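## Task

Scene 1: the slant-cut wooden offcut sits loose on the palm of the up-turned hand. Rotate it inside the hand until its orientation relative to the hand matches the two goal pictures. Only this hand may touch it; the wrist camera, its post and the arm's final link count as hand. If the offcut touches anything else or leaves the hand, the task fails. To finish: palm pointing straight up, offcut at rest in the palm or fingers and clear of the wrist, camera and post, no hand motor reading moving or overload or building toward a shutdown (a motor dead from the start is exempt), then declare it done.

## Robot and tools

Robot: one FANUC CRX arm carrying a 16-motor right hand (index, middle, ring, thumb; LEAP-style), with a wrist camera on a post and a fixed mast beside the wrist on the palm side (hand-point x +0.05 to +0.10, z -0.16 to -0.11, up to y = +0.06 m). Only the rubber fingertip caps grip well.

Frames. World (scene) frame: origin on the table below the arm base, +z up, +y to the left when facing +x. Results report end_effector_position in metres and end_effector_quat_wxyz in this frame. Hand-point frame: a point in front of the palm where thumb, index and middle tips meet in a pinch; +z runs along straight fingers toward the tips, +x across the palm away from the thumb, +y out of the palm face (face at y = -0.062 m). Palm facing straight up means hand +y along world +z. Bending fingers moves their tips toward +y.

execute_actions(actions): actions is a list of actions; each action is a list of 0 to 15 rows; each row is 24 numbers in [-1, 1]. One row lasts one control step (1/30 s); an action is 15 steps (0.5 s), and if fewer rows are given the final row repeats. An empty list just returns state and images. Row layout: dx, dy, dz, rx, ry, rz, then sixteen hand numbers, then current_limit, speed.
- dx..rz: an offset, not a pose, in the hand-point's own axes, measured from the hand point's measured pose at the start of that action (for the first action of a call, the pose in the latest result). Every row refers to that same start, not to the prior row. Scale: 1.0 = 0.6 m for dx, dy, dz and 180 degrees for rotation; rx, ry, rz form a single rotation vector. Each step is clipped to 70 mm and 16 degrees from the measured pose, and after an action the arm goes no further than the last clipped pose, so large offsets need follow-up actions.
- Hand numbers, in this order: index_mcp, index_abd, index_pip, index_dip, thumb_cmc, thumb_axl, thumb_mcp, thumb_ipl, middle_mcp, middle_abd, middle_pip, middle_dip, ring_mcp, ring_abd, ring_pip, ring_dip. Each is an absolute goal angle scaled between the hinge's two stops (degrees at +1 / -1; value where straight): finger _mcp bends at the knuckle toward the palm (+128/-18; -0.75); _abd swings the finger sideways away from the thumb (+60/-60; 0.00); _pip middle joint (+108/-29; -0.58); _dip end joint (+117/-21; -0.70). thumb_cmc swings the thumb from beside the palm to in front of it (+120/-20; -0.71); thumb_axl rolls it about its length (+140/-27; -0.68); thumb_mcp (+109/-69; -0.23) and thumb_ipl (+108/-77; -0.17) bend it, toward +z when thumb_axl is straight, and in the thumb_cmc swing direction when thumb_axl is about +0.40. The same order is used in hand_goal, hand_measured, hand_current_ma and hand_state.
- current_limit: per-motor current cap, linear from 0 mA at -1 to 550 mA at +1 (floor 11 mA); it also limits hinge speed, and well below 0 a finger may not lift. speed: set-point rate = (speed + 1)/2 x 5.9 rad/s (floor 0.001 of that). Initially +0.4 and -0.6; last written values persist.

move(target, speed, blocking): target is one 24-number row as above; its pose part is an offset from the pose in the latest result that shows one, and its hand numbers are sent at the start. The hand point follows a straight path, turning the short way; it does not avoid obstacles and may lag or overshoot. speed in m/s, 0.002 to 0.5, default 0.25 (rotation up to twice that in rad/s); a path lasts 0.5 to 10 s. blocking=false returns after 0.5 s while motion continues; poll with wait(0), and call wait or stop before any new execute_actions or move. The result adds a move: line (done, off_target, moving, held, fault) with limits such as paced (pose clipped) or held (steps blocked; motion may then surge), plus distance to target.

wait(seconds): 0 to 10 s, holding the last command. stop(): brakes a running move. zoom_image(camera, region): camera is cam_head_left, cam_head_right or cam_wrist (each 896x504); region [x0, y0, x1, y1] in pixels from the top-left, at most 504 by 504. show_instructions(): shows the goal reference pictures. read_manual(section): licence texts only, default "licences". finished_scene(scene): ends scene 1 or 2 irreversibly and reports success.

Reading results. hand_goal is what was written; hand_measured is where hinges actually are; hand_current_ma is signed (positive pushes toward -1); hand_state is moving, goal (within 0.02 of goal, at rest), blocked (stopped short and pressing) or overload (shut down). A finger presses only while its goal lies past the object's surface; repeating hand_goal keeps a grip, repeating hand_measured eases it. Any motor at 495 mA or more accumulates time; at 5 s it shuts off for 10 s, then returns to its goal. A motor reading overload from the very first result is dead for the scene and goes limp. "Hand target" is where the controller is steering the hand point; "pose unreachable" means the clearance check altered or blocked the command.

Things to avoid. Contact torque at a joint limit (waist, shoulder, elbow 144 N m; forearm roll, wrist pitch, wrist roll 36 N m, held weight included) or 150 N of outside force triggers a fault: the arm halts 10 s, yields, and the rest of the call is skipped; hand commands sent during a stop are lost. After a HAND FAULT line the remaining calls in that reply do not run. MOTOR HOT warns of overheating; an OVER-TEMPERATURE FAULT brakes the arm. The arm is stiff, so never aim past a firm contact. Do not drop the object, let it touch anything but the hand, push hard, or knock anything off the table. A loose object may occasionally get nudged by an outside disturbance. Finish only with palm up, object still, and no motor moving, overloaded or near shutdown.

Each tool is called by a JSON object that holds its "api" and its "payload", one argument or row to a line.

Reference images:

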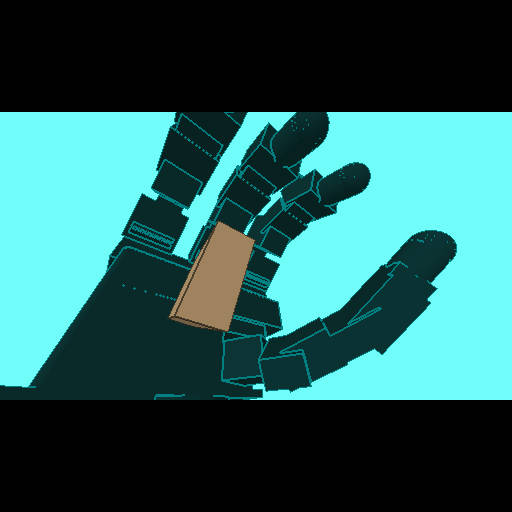

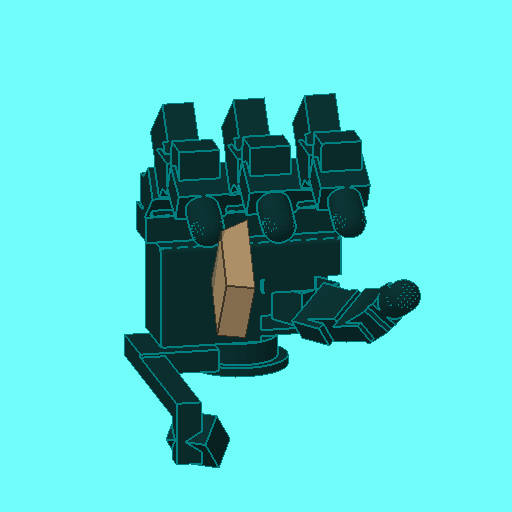

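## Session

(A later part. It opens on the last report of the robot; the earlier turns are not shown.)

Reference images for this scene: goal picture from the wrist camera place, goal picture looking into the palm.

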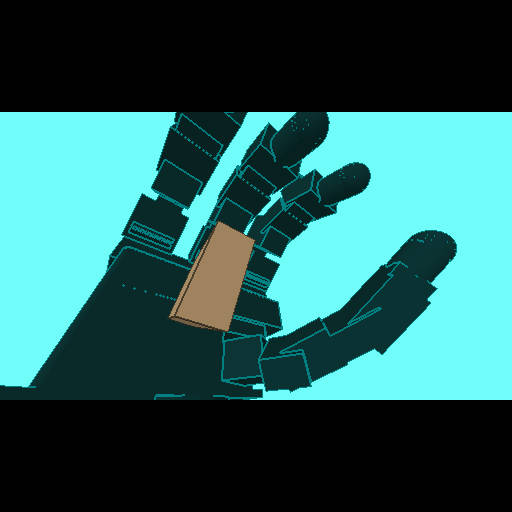

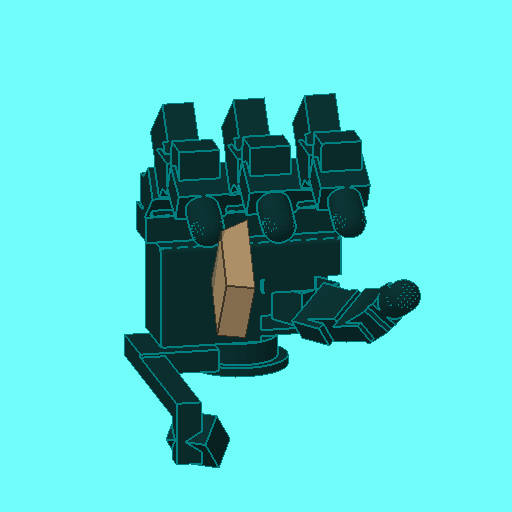

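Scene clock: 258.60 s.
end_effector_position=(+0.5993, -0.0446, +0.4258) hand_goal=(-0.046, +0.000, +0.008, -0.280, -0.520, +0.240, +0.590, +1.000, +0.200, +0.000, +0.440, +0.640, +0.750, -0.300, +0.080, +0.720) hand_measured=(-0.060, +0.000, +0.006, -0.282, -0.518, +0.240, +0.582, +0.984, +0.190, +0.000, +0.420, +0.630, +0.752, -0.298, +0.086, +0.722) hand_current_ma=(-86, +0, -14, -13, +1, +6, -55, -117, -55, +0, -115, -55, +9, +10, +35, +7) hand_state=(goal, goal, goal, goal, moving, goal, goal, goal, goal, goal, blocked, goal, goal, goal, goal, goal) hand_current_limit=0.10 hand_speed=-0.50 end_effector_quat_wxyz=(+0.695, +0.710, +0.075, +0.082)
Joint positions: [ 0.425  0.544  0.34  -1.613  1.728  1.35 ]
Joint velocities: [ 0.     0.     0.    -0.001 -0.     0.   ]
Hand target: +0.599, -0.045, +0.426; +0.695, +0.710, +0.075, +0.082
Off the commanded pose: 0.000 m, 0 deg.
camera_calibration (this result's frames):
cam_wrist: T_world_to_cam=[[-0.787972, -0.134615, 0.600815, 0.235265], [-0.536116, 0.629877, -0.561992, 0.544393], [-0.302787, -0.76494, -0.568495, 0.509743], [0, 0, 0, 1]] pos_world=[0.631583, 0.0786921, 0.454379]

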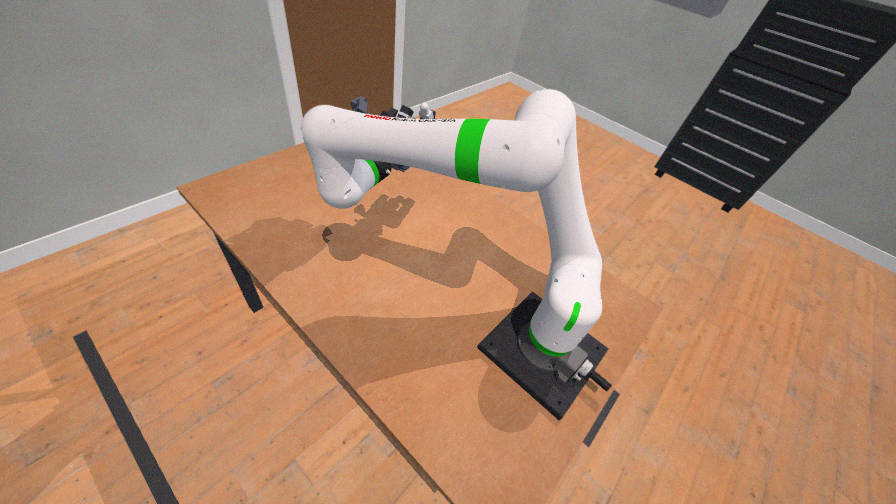

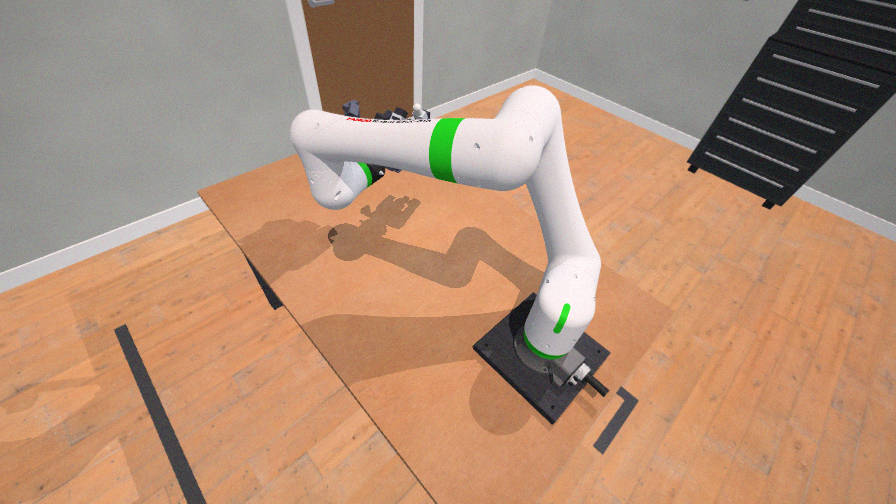

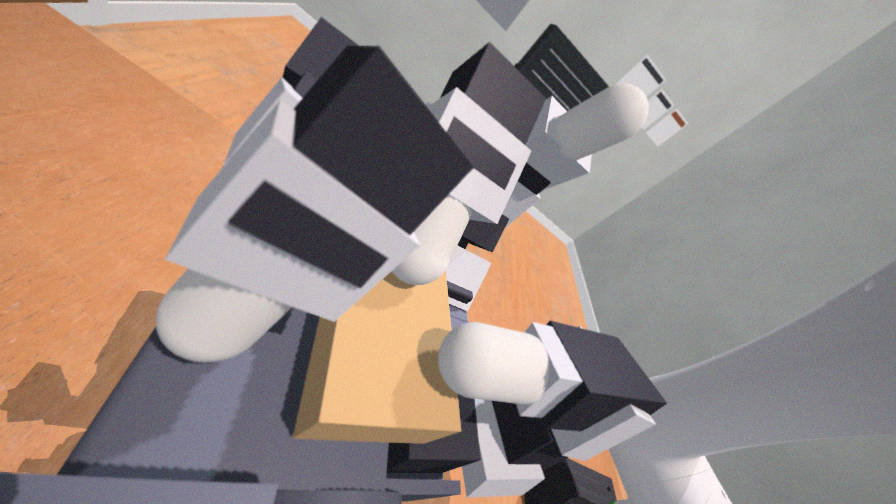

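{"api": "execute_actions", "payload": {
  "actions": [
    [[0,0,0,0,0,0,-0.046,0,0.008,-0.28,-0.45,0.3,0.35,0.95,0.2,0,0.44,0.64,0.2,0,0.0,0.3,0.4,0]],
    [[0,0,0,0,0,0,-0.046,0,0.008,-0.28,-0.05,0.34,0.35,0.93,0.2,0,0.44,0.64,0.0,0,0.0,-0.2,0.4,0]],
    [[0,0,0,0,0,0,-0.046,0,0.008,-0.28,-0.05,0.34,0.49,0.93,0.2,0,0.44,0.64,0.0,0,0.0,-0.2,0.4,-0.5]],
    [[0,0,0,0,0,0,-0.046,0,0.008,-0.28,-0.18,0.32,0.52,0.96,0.2,0,0.44,0.64,0.0,0,0.0,-0.2,0.4,-0.5],[0,0,0,0,0,0,-0.046,0,0.008,-0.28,-0.18,0.32,0.52,0.96,0.2,0,0.44,0.64,0.0,0,0.0,-0.2,0.4,-0.5],[0,0,0,0,0,0,-0.046,0,0.008,-0.28,-0.18,0.32,0.52,0.96,0.2,0,0.44,0.64,0.0,0,0.0,-0.2,0.4,-0.5],[0,0,0,0,0,0,-0.046,0,0.008,-0.28,-0.18,0.32,0.52,0.96,0.2,0,0.44,0.64,0.0,0,0.0,-0.2,0.4,-0.5],[0,0,0,0,0,0,-0.046,0,0.008,-0.28,-0.18,0.32,0.52,0.96,0.2,0,0.44,0.64,0.0,0,0.0,-0.2,0.4,-0.5],[0,0,0,0,0,0,-0.046,0,0.008,-0.28,-0.29,0.3,0.55,0.98,0.2,0,0.44,0.64,0.0,0,0.0,-0.2,0.4,-0.5],[0,0,0,0,0,0,-0.046,0,0.008,-0.28,-0.29,0.3,0.55,0.98,0.2,0,0.44,0.64,0.0,0,0.0,-0.2,0.4,-0.5],[0,0,0,0,0,0,-0.046,0,0.008,-0.28,-0.29,0.3,0.55,0.98,0.2,0,0.44,0.64,0.0,0,0.0,-0.2,0.4,-0.5],[0,0,0,0,0,0,-0.046,0,0.008,-0.28,-0.29,0.3,0.55,0.98,0.2,0,0.44,0.64,0.0,0,0.0,-0.2,0.4,-0.5],[0,0,0,0,0,0,-0.046,0,0.008,-0.28,-0.29,0.3,0.55,0.98,0.2,0,0.44,0.64,0.0,0,0.0,-0.2,0.4,-0.5],[0,0,0,0,0,0,-0.046,0,0.008,-0.28,-0.4,0.27,0.57,1,0.2,0,0.44,0.64,0.0,0,0.0,-0.2,0.4,-0.5]],
    [[0,0,0,0,0,0,-0.046,0,0.008,-0.28,-0.52,0.24,0.6,1,0.2,0,0.44,0.64,0.0,0,0.0,-0.2,0.4,-0.5],[0,0,0,0,0,0,-0.046,0,0.008,-0.28,-0.52,0.24,0.6,1,0.2,0,0.44,0.64,0.0,0,0.0,-0.2,0.4,-0.5],[0,0,0,0,0,0,-0.046,0,0.008,-0.28,-0.52,0.24,0.6,1,0.2,0,0.44,0.64,0.0,0,0.0,-0.2,0.4,-0.5],[0,0,0,0,0,0,-0.046,0,0.008,-0.28,-0.52,0.24,0.6,1,0.2,0,0.44,0.64,0.0,0,0.0,-0.2,0.4,-0.5],[0,0,0,0,0,0,-0.046,0,0.008,-0.28,-0.52,0.24,0.6,1,0.2,0,0.44,0.64,0.0,0,0.0,-0.2,0.4,-0.5],[0,0,0,0,0,0,-0.046,0,0.008,-0.28,-0.66,0.2,0.64,1,0.2,0,0.44,0.64,0.0,0,0.0,-0.2,0.4,-0.5]]
  ]
}}

Scene clock: 309.27 s.
end_effector_position=(+0.5993, -0.0446, +0.4258) hand_goal=(-0.046, +0.000, +0.008, -0.280, -0.660, +0.200, +0.640, +1.000, +0.200, +0.000, +0.440, +0.640, +0.000, +0.000, +0.000, -0.200) hand_measured=(-0.060, +0.000, +0.006, -0.282, -0.656, +0.206, +0.618, +0.978, +0.188, +0.000, +0.420, +0.632, -0.004, -0.004, +0.004, -0.196) hand_current_ma=(-85, +0, -14, -13, +18, +41, -147, -157, -64, +0, -115, -45, -18, -16, +16, +21) hand_state=(goal, goal, goal, goal, goal, goal, blocked, blocked, goal, goal, blocked, goal, goal, goal, goal, goal) hand_current_limit=0.40 hand_speed=-0.50 end_effector_quat_wxyz=(+0.695, +0.710, +0.075, +0.082)
Joint positions: [ 0.425  0.544  0.34  -1.613  1.728  1.35 ]
Joint velocities: [ 0.    -0.001 -0.     0.001  0.001  0.001]
Hand target: +0.599, -0.045, +0.426; +0.695, +0.710, +0.075, +0.082
Off the commanded pose: 0.000 m, 0 deg.
camera_calibration (this result's frames):
cam_wrist: T_world_to_cam=[[-0.787972, -0.134615, 0.600815, 0.235265], [-0.536116, 0.629877, -0.561992, 0.544393], [-0.302787, -0.76494, -0.568495, 0.509743], [0, 0, 0, 1]] pos_world=[0.631583, 0.078692, 0.454379]

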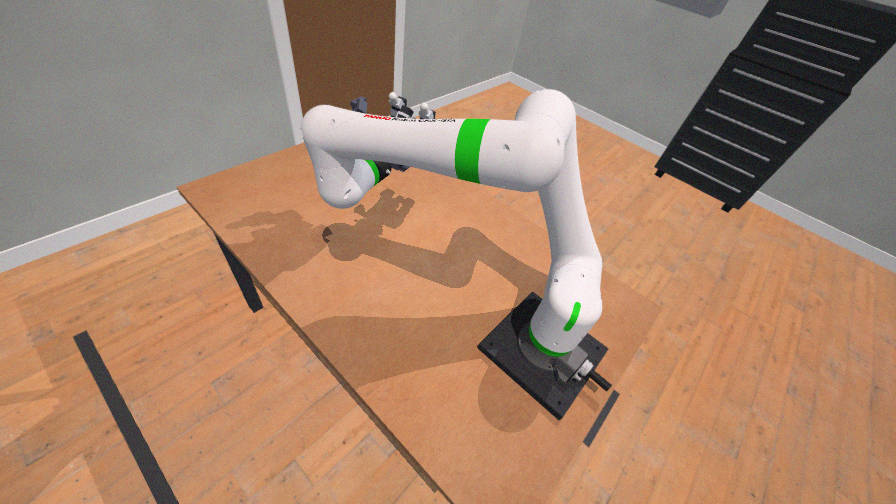

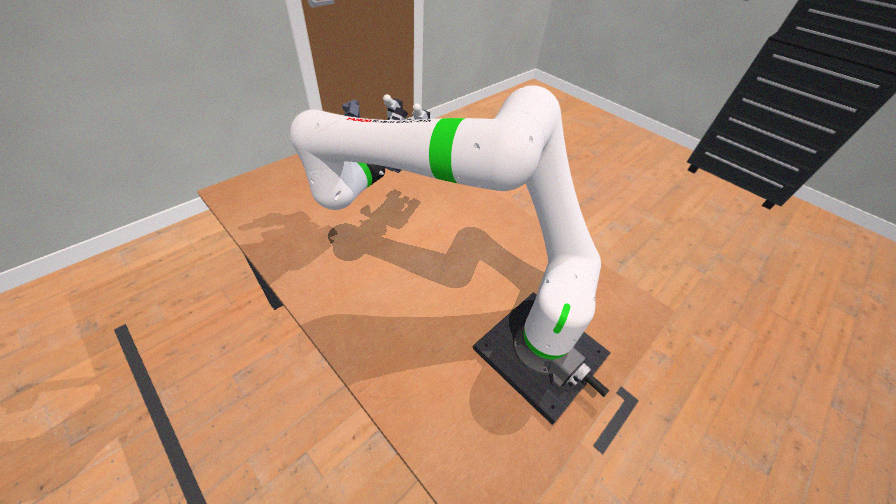

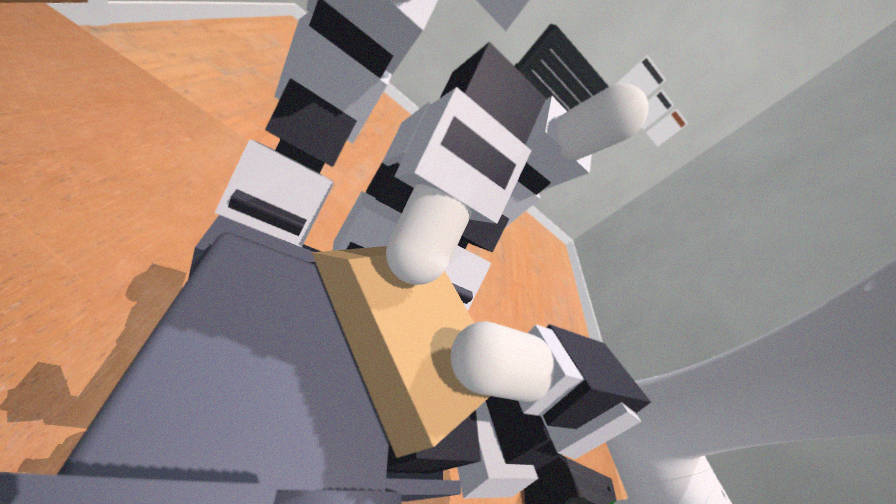

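{"api": "execute_actions", "payload": {
  "actions": [
    [[0,0,0,0,0,0,-0.046,0,0.008,-0.28,-0.7,0.2,0.64,1,0.38,0,0.3,0.64,0.0,0,0.0,-0.2,0.4,-0.7]],
    [[0,0,0,0,0,0,-0.046,0,0.008,-0.28,-0.8,0.18,0.655,1,0.56,0,0.12,0.64,0.0,0,0.0,-0.2,0.4,-0.7]]
  ]
}}

Scene clock: 330.17 s.
end_effector_position=(+0.5993, -0.0446, +0.4258) hand_goal=(-0.046, +0.000, +0.008, -0.280, -0.800, +0.180, +0.654, +1.000, +0.560, +0.000, +0.120, +0.640, +0.000, +0.000, +0.000, -0.200) hand_measured=(-0.060, +0.000, +0.006, -0.282, -0.802, +0.194, +0.634, +0.978, +0.502, +0.000, +0.110, +0.640, -0.004, -0.004, +0.004, -0.196) hand_current_ma=(-85, +0, -14, -13, -14, +97, -136, -149, -310, +0, -58, -2, -18, -16, +16, +21) hand_state=(goal, goal, goal, goal, goal, goal, blocked, blocked, blocked, goal, goal, goal, goal, goal, goal, goal) hand_current_limit=0.40 hand_speed=-0.70 end_effector_quat_wxyz=(+0.695, +0.710, +0.075, +0.082)
Joint positions: [ 0.425  0.544  0.34  -1.613  1.728  1.35 ]
Joint velocities: [-0.     0.    -0.     0.001  0.002 -0.   ]
Hand target: +0.599, -0.045, +0.426; +0.695, +0.710, +0.075, +0.082
Off the commanded pose: 0.000 m, 0 deg.
camera_calibration (this result's frames):
cam_wrist: T_world_to_cam=[[-0.787972, -0.134616, 0.600815, 0.235265], [-0.536116, 0.629877, -0.561991, 0.544393], [-0.302787, -0.76494, -0.568495, 0.509743], [0, 0, 0, 1]] pos_world=[0.631583, 0.0786922, 0.454379]

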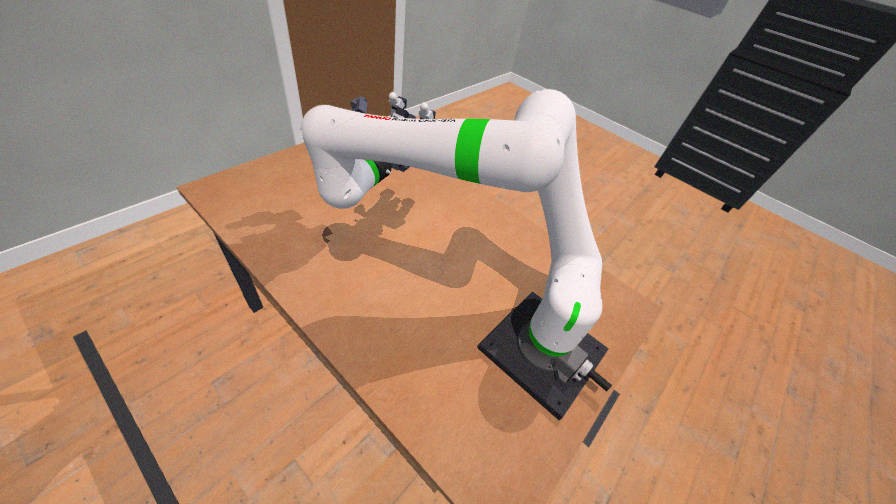

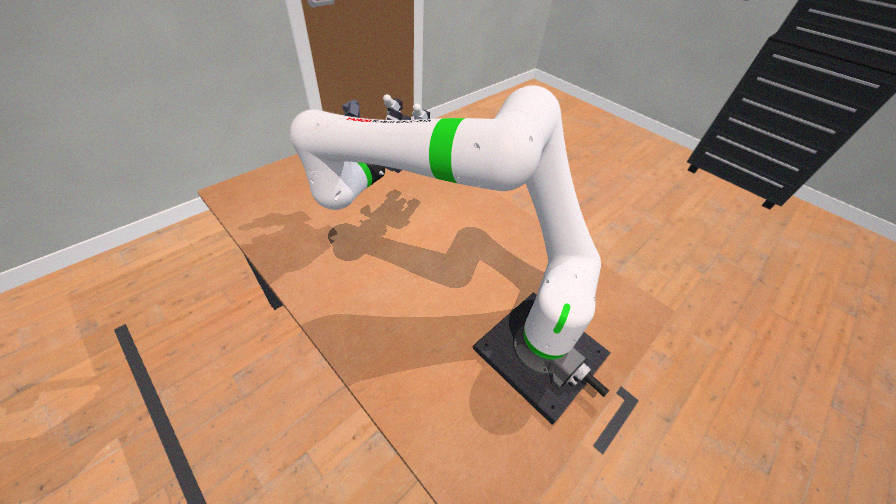

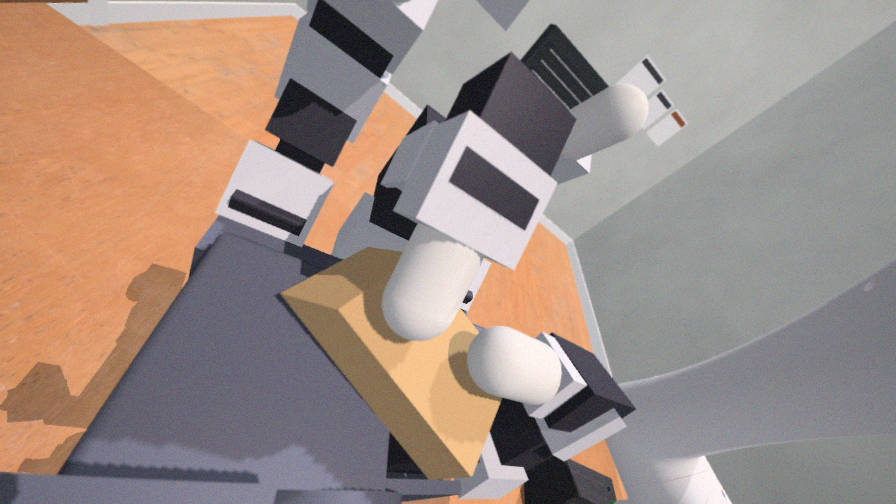

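{"api": "execute_actions", "payload": {
  "actions": [
    [[0,0,0,0,0,0,-0.046,0,0.008,-0.28,-0.8,0.066,0.655,0.95,0.51,0,0.15,0.64,0.0,0,0.0,-0.2,0.4,-0.7]],
    [[0,0,0,0,0,0,-0.046,0,0.008,-0.28,-0.8,-0.07,0.655,0.88,0.51,0,0.15,0.64,0.0,0,0.0,-0.2,0.4,-0.7]]
  ]
}}

Scene clock: 367.00 s.
end_effector_position=(+0.5993, -0.0446, +0.4258) hand_goal=(-0.046, +0.000, +0.008, -0.280, -0.800, -0.070, +0.654, +0.880, +0.510, +0.000, +0.150, +0.640, +0.000, +0.000, +0.000, -0.200) hand_measured=(-0.060, +0.000, +0.006, -0.282, -0.804, +0.012, +0.634, +0.864, +0.500, +0.000, +0.138, +0.636, -0.004, -0.004, +0.004, -0.196) hand_current_ma=(-85, +0, -14, -13, -17, +385, -136, -108, -52, +0, -72, -19, -18, -16, +16, +21) hand_state=(goal, goal, goal, goal, goal, blocked, blocked, goal, goal, goal, goal, goal, goal, goal, goal, goal) hand_current_limit=0.40 hand_speed=-0.70 end_effector_quat_wxyz=(+0.695, +0.710, +0.075, +0.082)
Joint positions: [ 0.425  0.544  0.34  -1.613  1.728  1.35 ]
Joint velocities: [-0.    -0.     0.    -0.001  0.001 -0.   ]
Hand target: +0.599, -0.045, +0.426; +0.695, +0.710, +0.075, +0.082
Off the commanded pose: 0.000 m, 0 deg.
camera_calibration (this result's frames):
cam_wrist: T_world_to_cam=[[-0.787972, -0.134615, 0.600815, 0.235265], [-0.536115, 0.629877, -0.561992, 0.544393], [-0.302787, -0.76494, -0.568495, 0.509743], [0, 0, 0, 1]] pos_world=[0.631583, 0.0786921, 0.45438]

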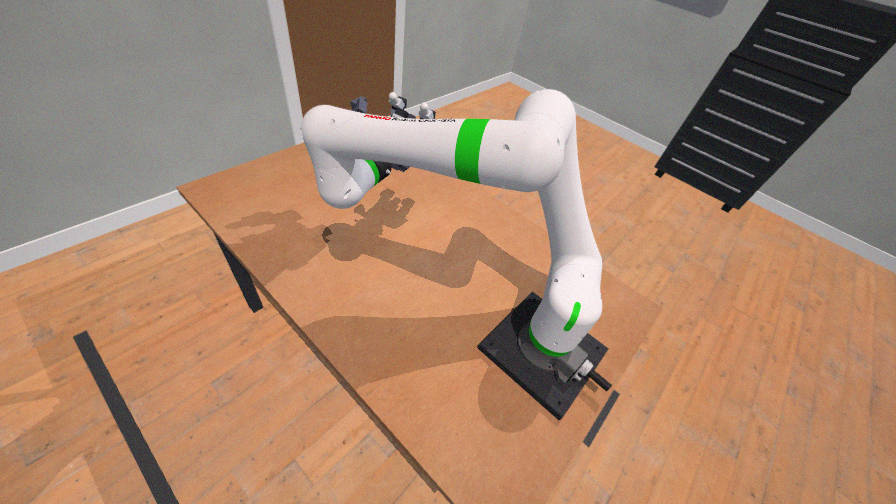

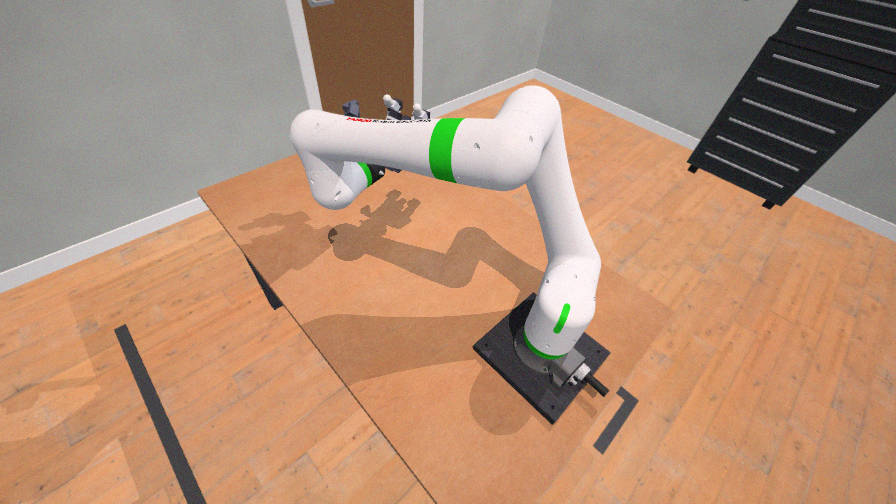

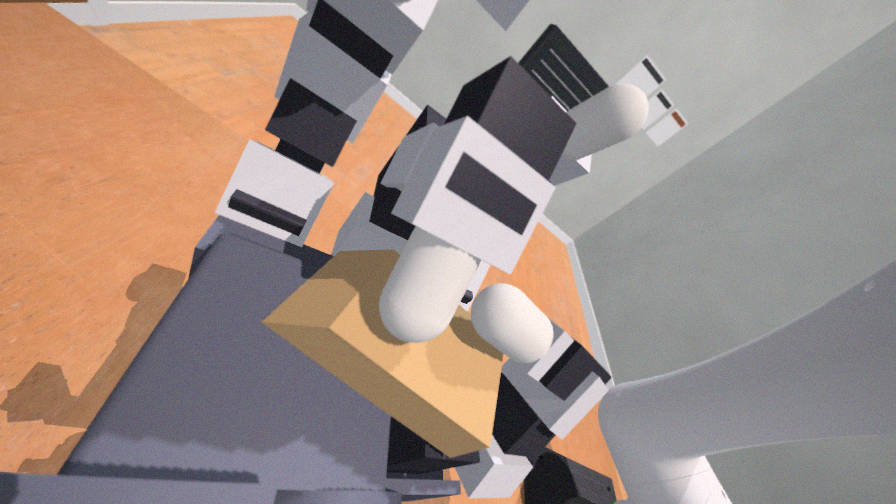

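{"api": "execute_actions", "payload": {
  "actions": [
    [[0,0,0,0,0,0,-0.046,0,0.008,-0.28,-0.8,0.03,0.65,0.88,0.2,0,0.0,0.64,0.0,0,0.0,-0.2,0.4,-0.3]],
    [[0,0,0,0,0,0,-0.046,0,0.008,-0.28,-0.5,0.0,0.59,0.89,0.0,0,0.0,0.4,0.0,0,0.0,-0.2,0.4,-0.6]]
  ]
}}

Scene clock: 421.03 s.
end_effector_position=(+0.5993, -0.0446, +0.4258) hand_goal=(-0.046, +0.000, +0.008, -0.280, -0.500, +0.000, +0.590, +0.890, +0.000, +0.000, +0.000, +0.400, +0.000, +0.000, +0.000, -0.200) hand_measured=(-0.060, +0.000, +0.006, -0.282, -0.520, +0.000, +0.586, +0.888, -0.004, +0.000, +0.002, +0.404, -0.004, -0.004, +0.004, -0.196) hand_current_ma=(-85, +0, -14, -13, -106, -1, -22, -10, -19, +0, +17, +21, -18, -16, +16, +21) hand_state=(goal, goal, goal, goal, blocked, goal, goal, goal, goal, goal, goal, goal, goal, goal, goal, goal) hand_current_limit=0.40 hand_speed=-0.60 end_effector_quat_wxyz=(+0.695, +0.710, +0.075, +0.082)
Joint positions: [ 0.425  0.544  0.34  -1.613  1.728  1.35 ]
Joint velocities: [-0.    -0.     0.     0.001  0.001 -0.001]
Hand target: +0.599, -0.045, +0.426; +0.695, +0.710, +0.075, +0.082
Off the commanded pose: 0.000 m, 0 deg.
camera_calibration (this result's frames):
cam_wrist: T_world_to_cam=[[-0.787972, -0.134615, 0.600815, 0.235265], [-0.536115, 0.629878, -0.561992, 0.544393], [-0.302787, -0.76494, -0.568495, 0.509743], [0, 0, 0, 1]] pos_world=[0.631583, 0.078692, 0.454379]

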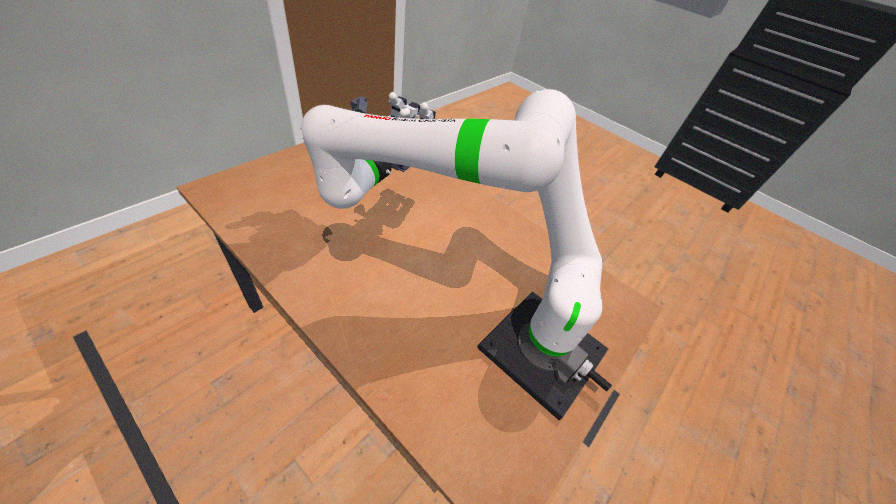

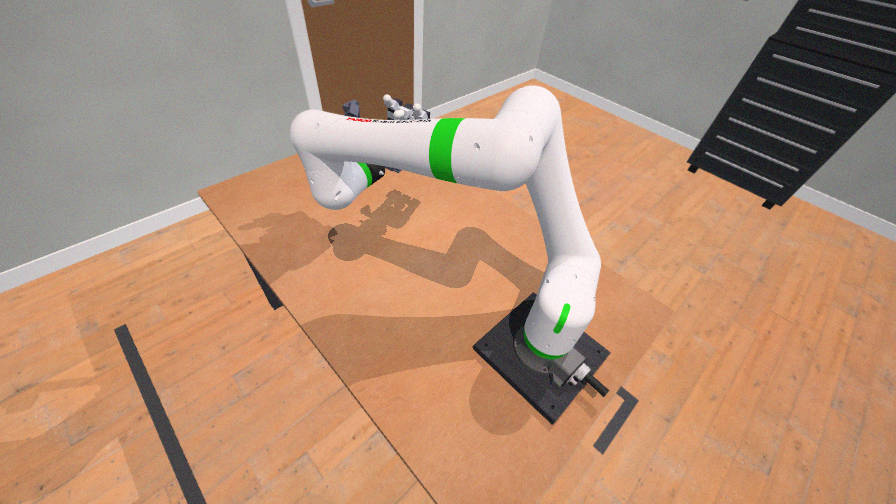

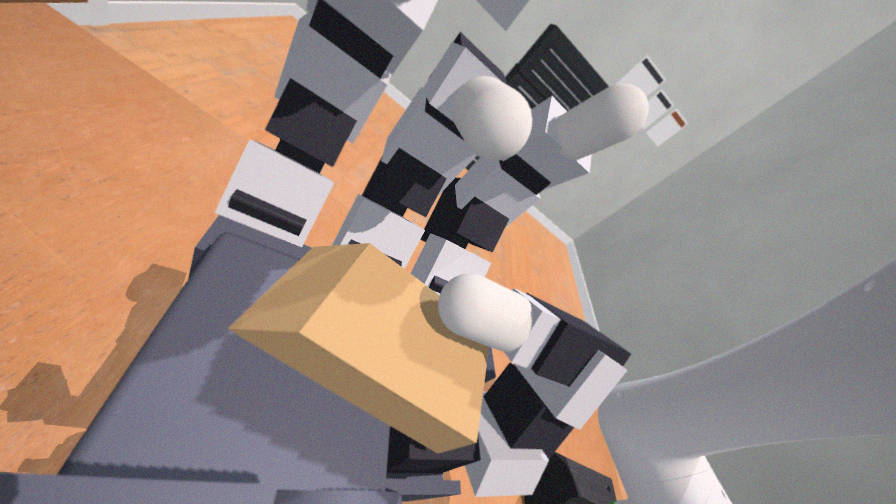

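{"api": "execute_actions", "payload": {
  "actions": [
    [[0,0,0,0,0,0,-0.046,0,0.008,-0.28,-0.29,0.02,0.575,0.86,0.0,0,0.0,0.4,0.0,0,0.0,-0.2,0.4,-0.6]],
    [[0,0,0,0,0,0,-0.046,0,0.008,-0.28,-0.07,0.04,0.525,0.81,0.0,0,0.0,0.4,0.0,0,0.0,-0.2,0.4,-0.6]]
  ]
}}

Scene clock: 431.97 s.
end_effector_position=(+0.5993, -0.0446, +0.4258) hand_goal=(-0.046, +0.000, +0.008, -0.280, -0.070, +0.040, +0.524, +0.810, +0.000, +0.000, +0.000, +0.400, +0.000, +0.000, +0.000, -0.200) hand_measured=(-0.060, +0.000, +0.006, -0.282, -0.098, +0.040, +0.518, +0.808, -0.004, +0.000, +0.002, +0.404, -0.004, -0.004, +0.004, -0.196) hand_current_ma=(-85, +0, -14, -13, -142, -4, -43, -14, -19, +0, +17, +21, -18, -16, +16, +21) hand_state=(goal, goal, goal, goal, blocked, goal, goal, goal, goal, goal, goal, goal, goal, goal, goal, goal) hand_current_limit=0.40 hand_speed=-0.60 end_effector_quat_wxyz=(+0.695, +0.710, +0.075, +0.082)
Joint positions: [ 0.425  0.544  0.34  -1.613  1.728  1.35 ]
Joint velocities: [ 0.    -0.    -0.001 -0.001  0.     0.001]
Hand target: +0.599, -0.045, +0.426; +0.695, +0.710, +0.075, +0.082
Off the commanded pose: 0.000 m, 0 deg.
camera_calibration (this result's frames):
cam_wrist: T_world_to_cam=[[-0.787972, -0.134616, 0.600815, 0.235265], [-0.536116, 0.629877, -0.561991, 0.544393], [-0.302787, -0.76494, -0.568495, 0.509743], [0, 0, 0, 1]] pos_world=[0.631583, 0.0786921, 0.454379]

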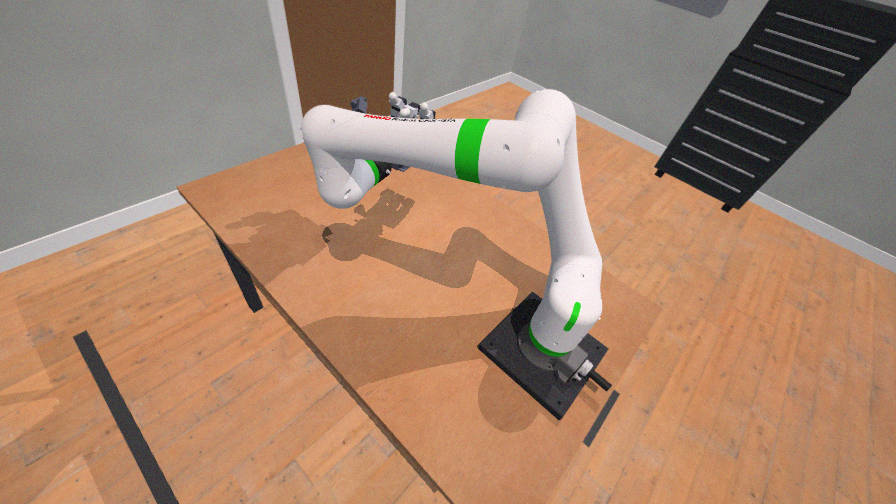

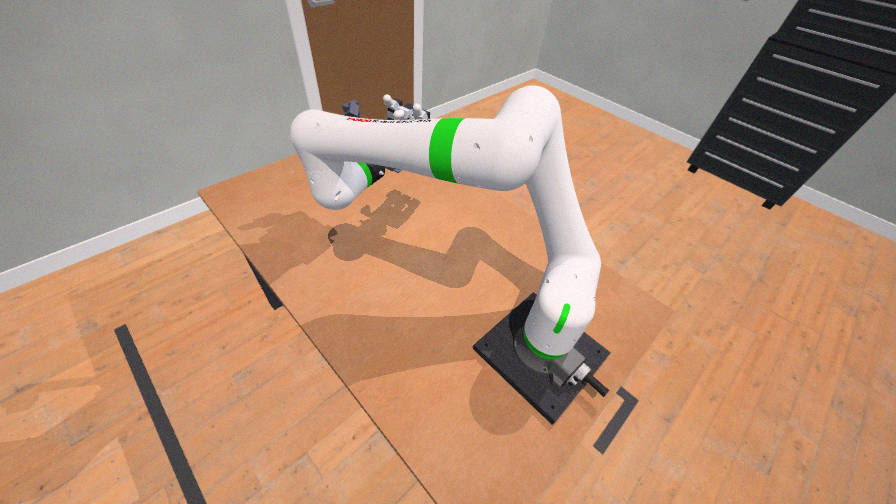

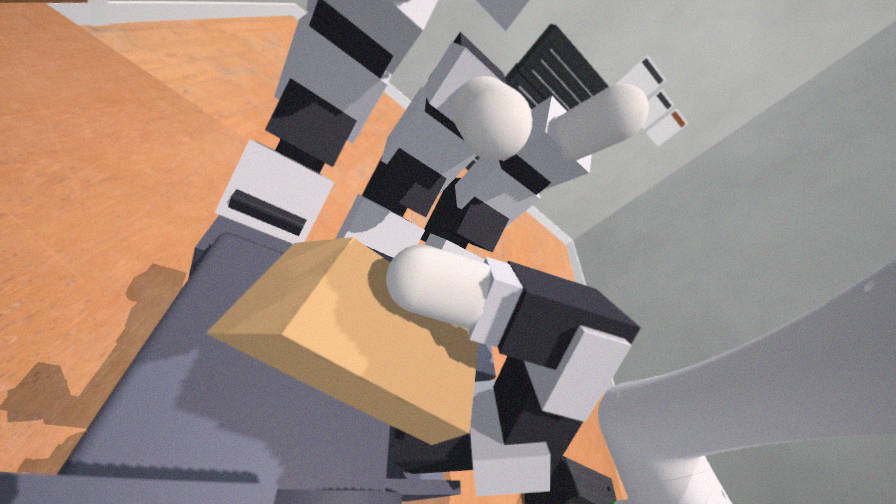

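{"api": "execute_actions", "payload": {
  "actions": [
    [[0,0,0,0,0,0,-0.046,0,0.008,-0.28,-0.2,0.08,0.4,0.9,0.0,0,0.0,0.4,0.0,0,0.0,-0.2,0.4,-0.2]],
    [[0,0,0,0,0,0,-0.046,0,0.008,-0.28,-0.6,0.1,0.5,0.93,0.0,0,0.0,0.4,0.0,0,0.0,-0.2,0.4,-0.2]],
    [[0,0,0,0,0,0,-0.046,0,0.008,-0.28,-0.6,0.1,0.64,0.93,0.0,0,0.0,0.4,0.0,0,0.0,-0.2,0.4,-0.5]],
    [[0,0,0,0,0,0,-0.046,0,0.008,-0.28,-0.4,0.06,0.62,0.9,0.0,0,0.0,0.4,0.0,0,0.0,-0.2,0.4,-0.7]],
    [[0,0,0,0,0,0,-0.046,0,0.008,-0.28,-0.2,0.04,0.59,0.86,0.0,0,0.0,0.4,0.0,0,0.0,-0.2,0.4,-0.7]]
  ]
}}

Scene clock: 449.53 s.
end_effector_position=(+0.5993, -0.0446, +0.4258) hand_goal=(-0.046, +0.000, +0.008, -0.280, -0.200, +0.040, +0.590, +0.860, +0.000, +0.000, +0.000, +0.400, +0.000, +0.000, +0.000, -0.200) hand_measured=(-0.060, +0.000, +0.006, -0.282, -0.260, +0.046, +0.564, +0.848, -0.004, +0.000, +0.002, +0.404, -0.004, -0.004, +0.004, -0.196) hand_current_ma=(-85, +0, -14, -13, -308, +47, -171, -89, -19, +0, +17, +21, -18, -16, +16, +21) hand_state=(goal, goal, goal, goal, blocked, goal, blocked, goal, goal, goal, goal, goal, goal, goal, goal, goal) hand_current_limit=0.40 hand_speed=-0.70 end_effector_quat_wxyz=(+0.695, +0.710, +0.075, +0.082)
Joint positions: [ 0.425  0.544  0.34  -1.613  1.728  1.35 ]
Joint velocities: [ 0.     0.     0.    -0.001  0.     0.   ]
Hand target: +0.599, -0.045, +0.426; +0.695, +0.710, +0.075, +0.082
Off the commanded pose: 0.000 m, 0 deg.
camera_calibration (this result's frames):
cam_wrist: T_world_to_cam=[[-0.787972, -0.134615, 0.600815, 0.235265], [-0.536116, 0.629877, -0.561991, 0.544393], [-0.302787, -0.76494, -0.568495, 0.509743], [0, 0, 0, 1]] pos_world=[0.631583, 0.078692, 0.454379]

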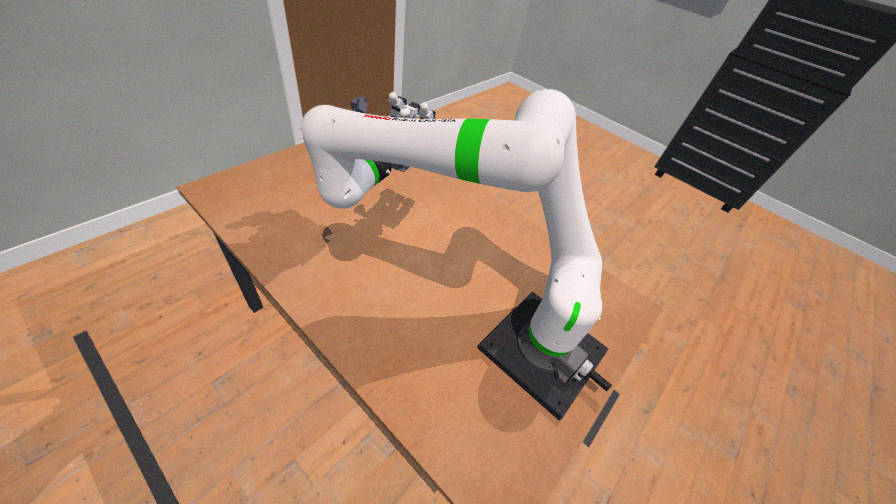

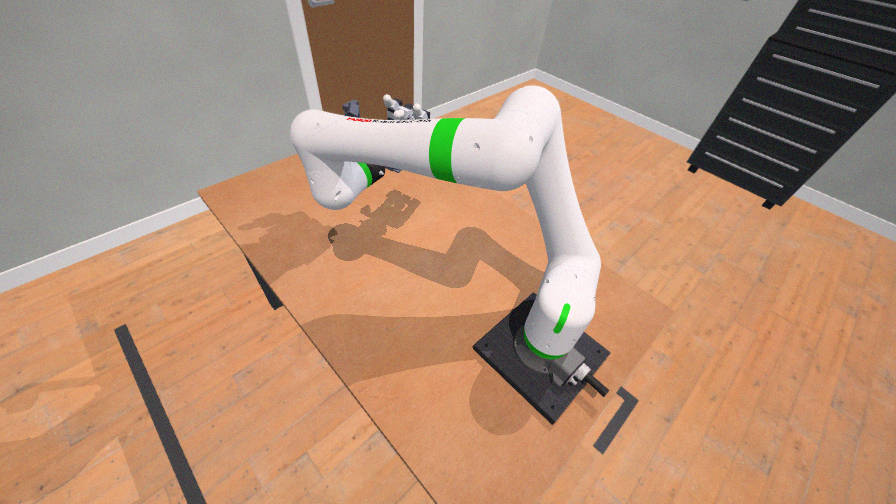

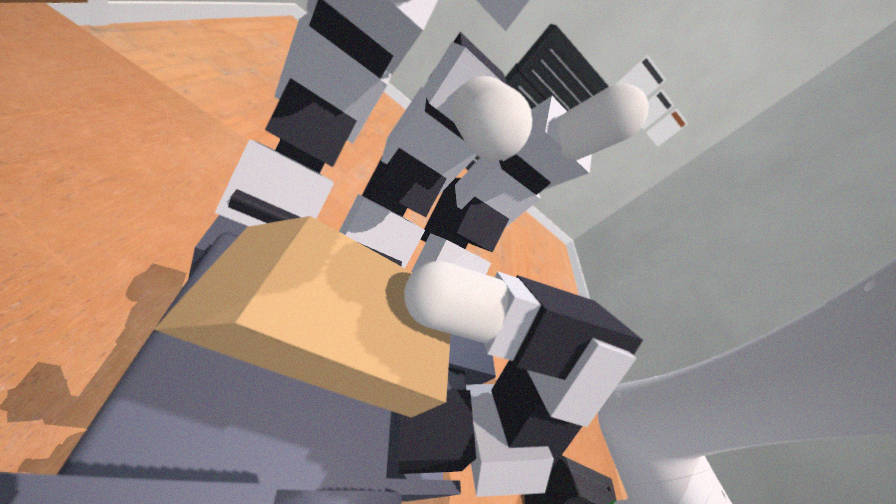

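{"api": "execute_actions", "payload": {
  "actions": [
    [[0,0,0,0,0,0,-0.046,0,0.008,-0.28,-0.24,0.2,0.42,0.95,-0.34,0.15,0.3,0.71,0.0,0,0.0,-0.2,0.4,0]],
    [[0,0,0,0,0,0,-0.046,0,0.008,-0.28,-0.24,0.55,0.45,0.97,-0.34,0.15,0.81,0.71,0.0,0,0.0,-0.2,0.4,0]],
    [[0,0,0,0,0,0,-0.046,0,0.008,-0.28,-0.24,0.55,0.68,0.97,-0.2,0.15,0.81,0.71,0.0,0,0.0,-0.2,0.4,-0.4]]
  ]
}}

Scene clock: 489.20 s.
end_effector_position=(+0.5993, -0.0446, +0.4258) hand_goal=(-0.046, +0.000, +0.008, -0.280, -0.240, +0.550, +0.680, +0.970, -0.200, +0.150, +0.810, +0.710, +0.000, +0.000, +0.000, -0.200) hand_measured=(-0.060, +0.000, +0.006, -0.282, -0.246, +0.550, +0.680, +0.970, -0.216, +0.148, +0.810, +0.708, -0.004, -0.004, +0.004, -0.196) hand_current_ma=(-85, +0, -14, -13, -26, -7, +1, -4, -87, -13, -4, -11, -18, -16, +16, +21) hand_state=(goal, goal, goal, goal, goal, goal, goal, goal, goal, goal, goal, goal, goal, goal, goal, goal) hand_current_limit=0.40 hand_speed=-0.40 end_effector_quat_wxyz=(+0.695, +0.710, +0.075, +0.082)
Joint positions: [ 0.425  0.544  0.34  -1.613  1.728  1.35 ]
Joint velocities: [-0.     0.001  0.001  0.001 -0.    -0.001]
Hand target: +0.599, -0.045, +0.426; +0.695, +0.710, +0.075, +0.082
Off the commanded pose: 0.000 m, 0 deg.
camera_calibration (this result's frames):
cam_wrist: T_world_to_cam=[[-0.787972, -0.134615, 0.600815, 0.235265], [-0.536116, 0.629877, -0.561991, 0.544393], [-0.302787, -0.76494, -0.568495, 0.509743], [0, 0, 0, 1]] pos_world=[0.631583, 0.0786921, 0.454379]

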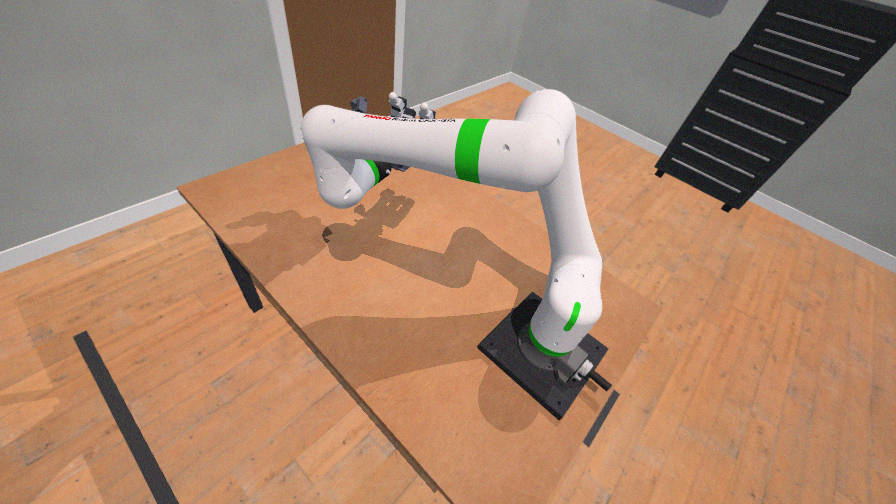

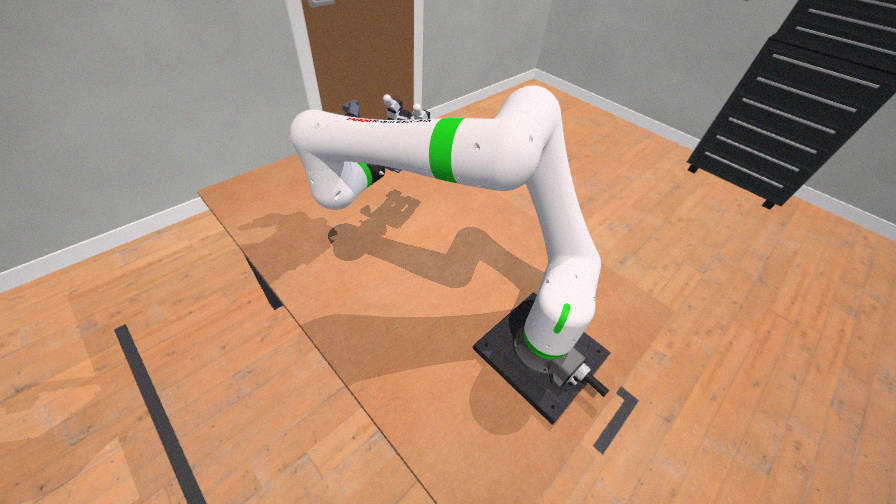

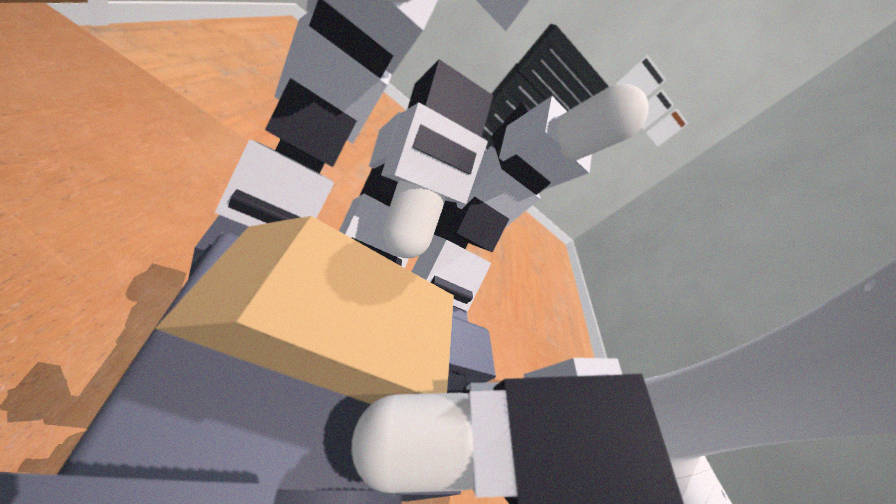

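{"api": "execute_actions", "payload": {
  "actions": [
    [[0,0,0,0,0,0,-0.046,0,0.008,-0.28,-0.24,0.42,0.69,0.97,-0.12,0.15,0.86,0.66,0.0,0,0.0,-0.2,0.4,-0.6]],
    [[0,0,0,0,0,0,-0.046,0,0.008,-0.28,-0.24,0.36,0.69,0.97,-0.06,0.15,0.87,0.59,0.0,0,0.0,-0.2,0.4,-0.6]]
  ]
}}

Scene clock: 518.80 s.
end_effector_position=(+0.5993, -0.0446, +0.4258) hand_goal=(-0.046, +0.000, +0.008, -0.280, -0.240, +0.360, +0.690, +0.970, -0.060, +0.150, +0.870, +0.590, +0.000, +0.000, +0.000, -0.200) hand_measured=(-0.060, +0.000, +0.006, -0.282, -0.244, +0.388, +0.690, +0.970, -0.098, +0.148, +0.870, +0.622, -0.004, -0.004, +0.004, -0.196) hand_current_ma=(-85, +0, -14, -13, -26, +202, -5, -4, -203, -10, -2, +171, -18, -16, +16, +21) hand_state=(goal, goal, goal, goal, goal, blocked, goal, goal, blocked, goal, goal, blocked, goal, goal, goal, goal) hand_current_limit=0.40 hand_speed=-0.60 end_effector_quat_wxyz=(+0.695, +0.710, +0.075, +0.082)
Joint positions: [ 0.425  0.544  0.34  -1.613  1.728  1.35 ]
Joint velocities: [ 0.    -0.     0.    -0.001  0.001  0.001]
Hand target: +0.599, -0.045, +0.426; +0.695, +0.710, +0.075, +0.082
Off the commanded pose: 0.000 m, 0 deg.
camera_calibration (this result's frames):
cam_wrist: T_world_to_cam=[[-0.787972, -0.134615, 0.600815, 0.235265], [-0.536116, 0.629877, -0.561991, 0.544393], [-0.302787, -0.76494, -0.568495, 0.509743], [0, 0, 0, 1]] pos_world=[0.631583, 0.078692, 0.454379]

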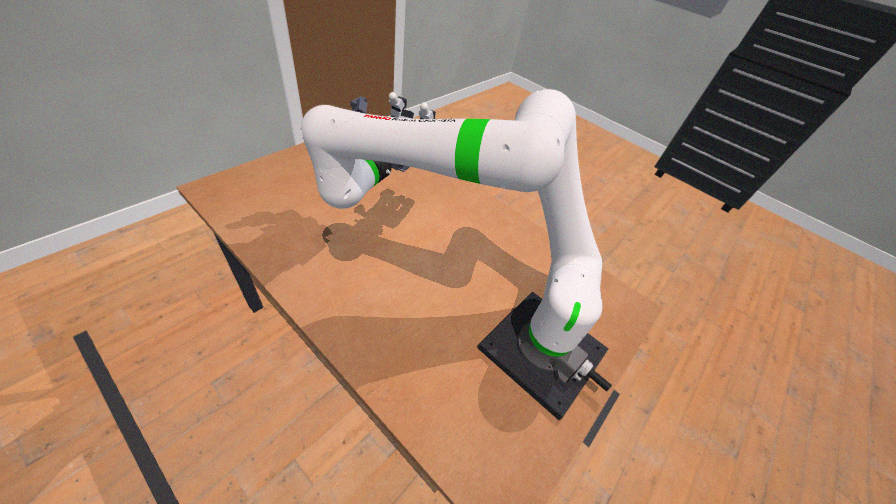

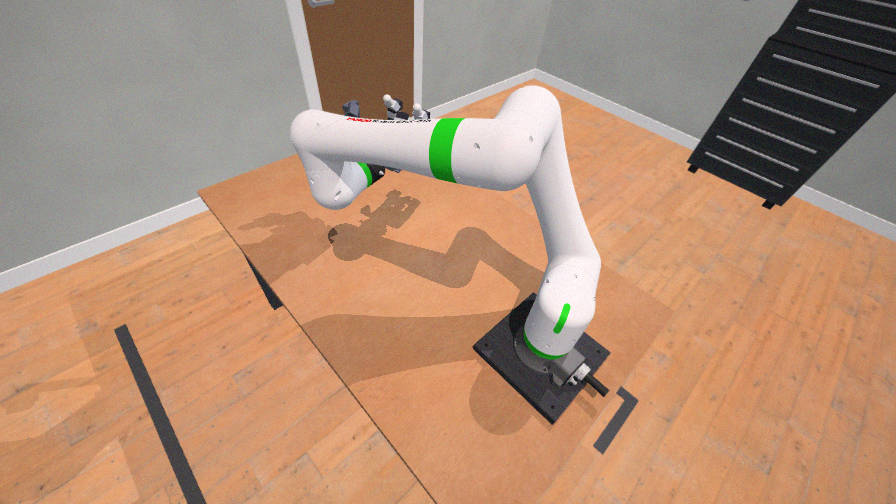

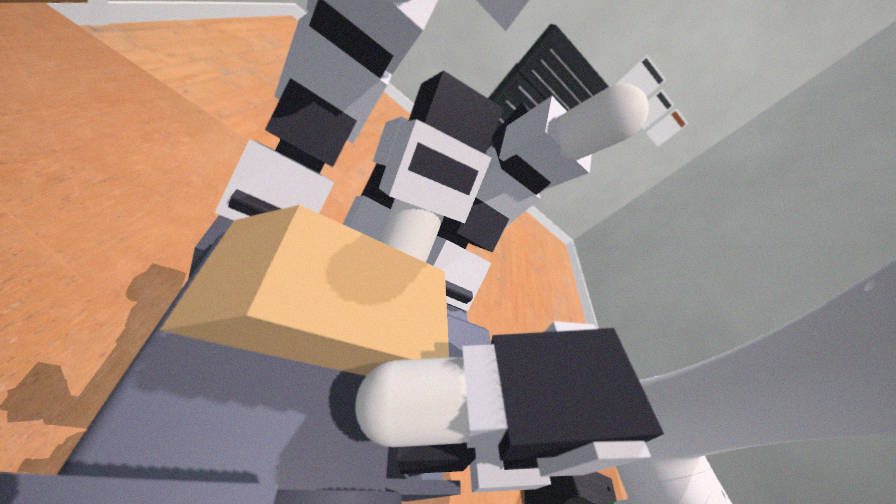

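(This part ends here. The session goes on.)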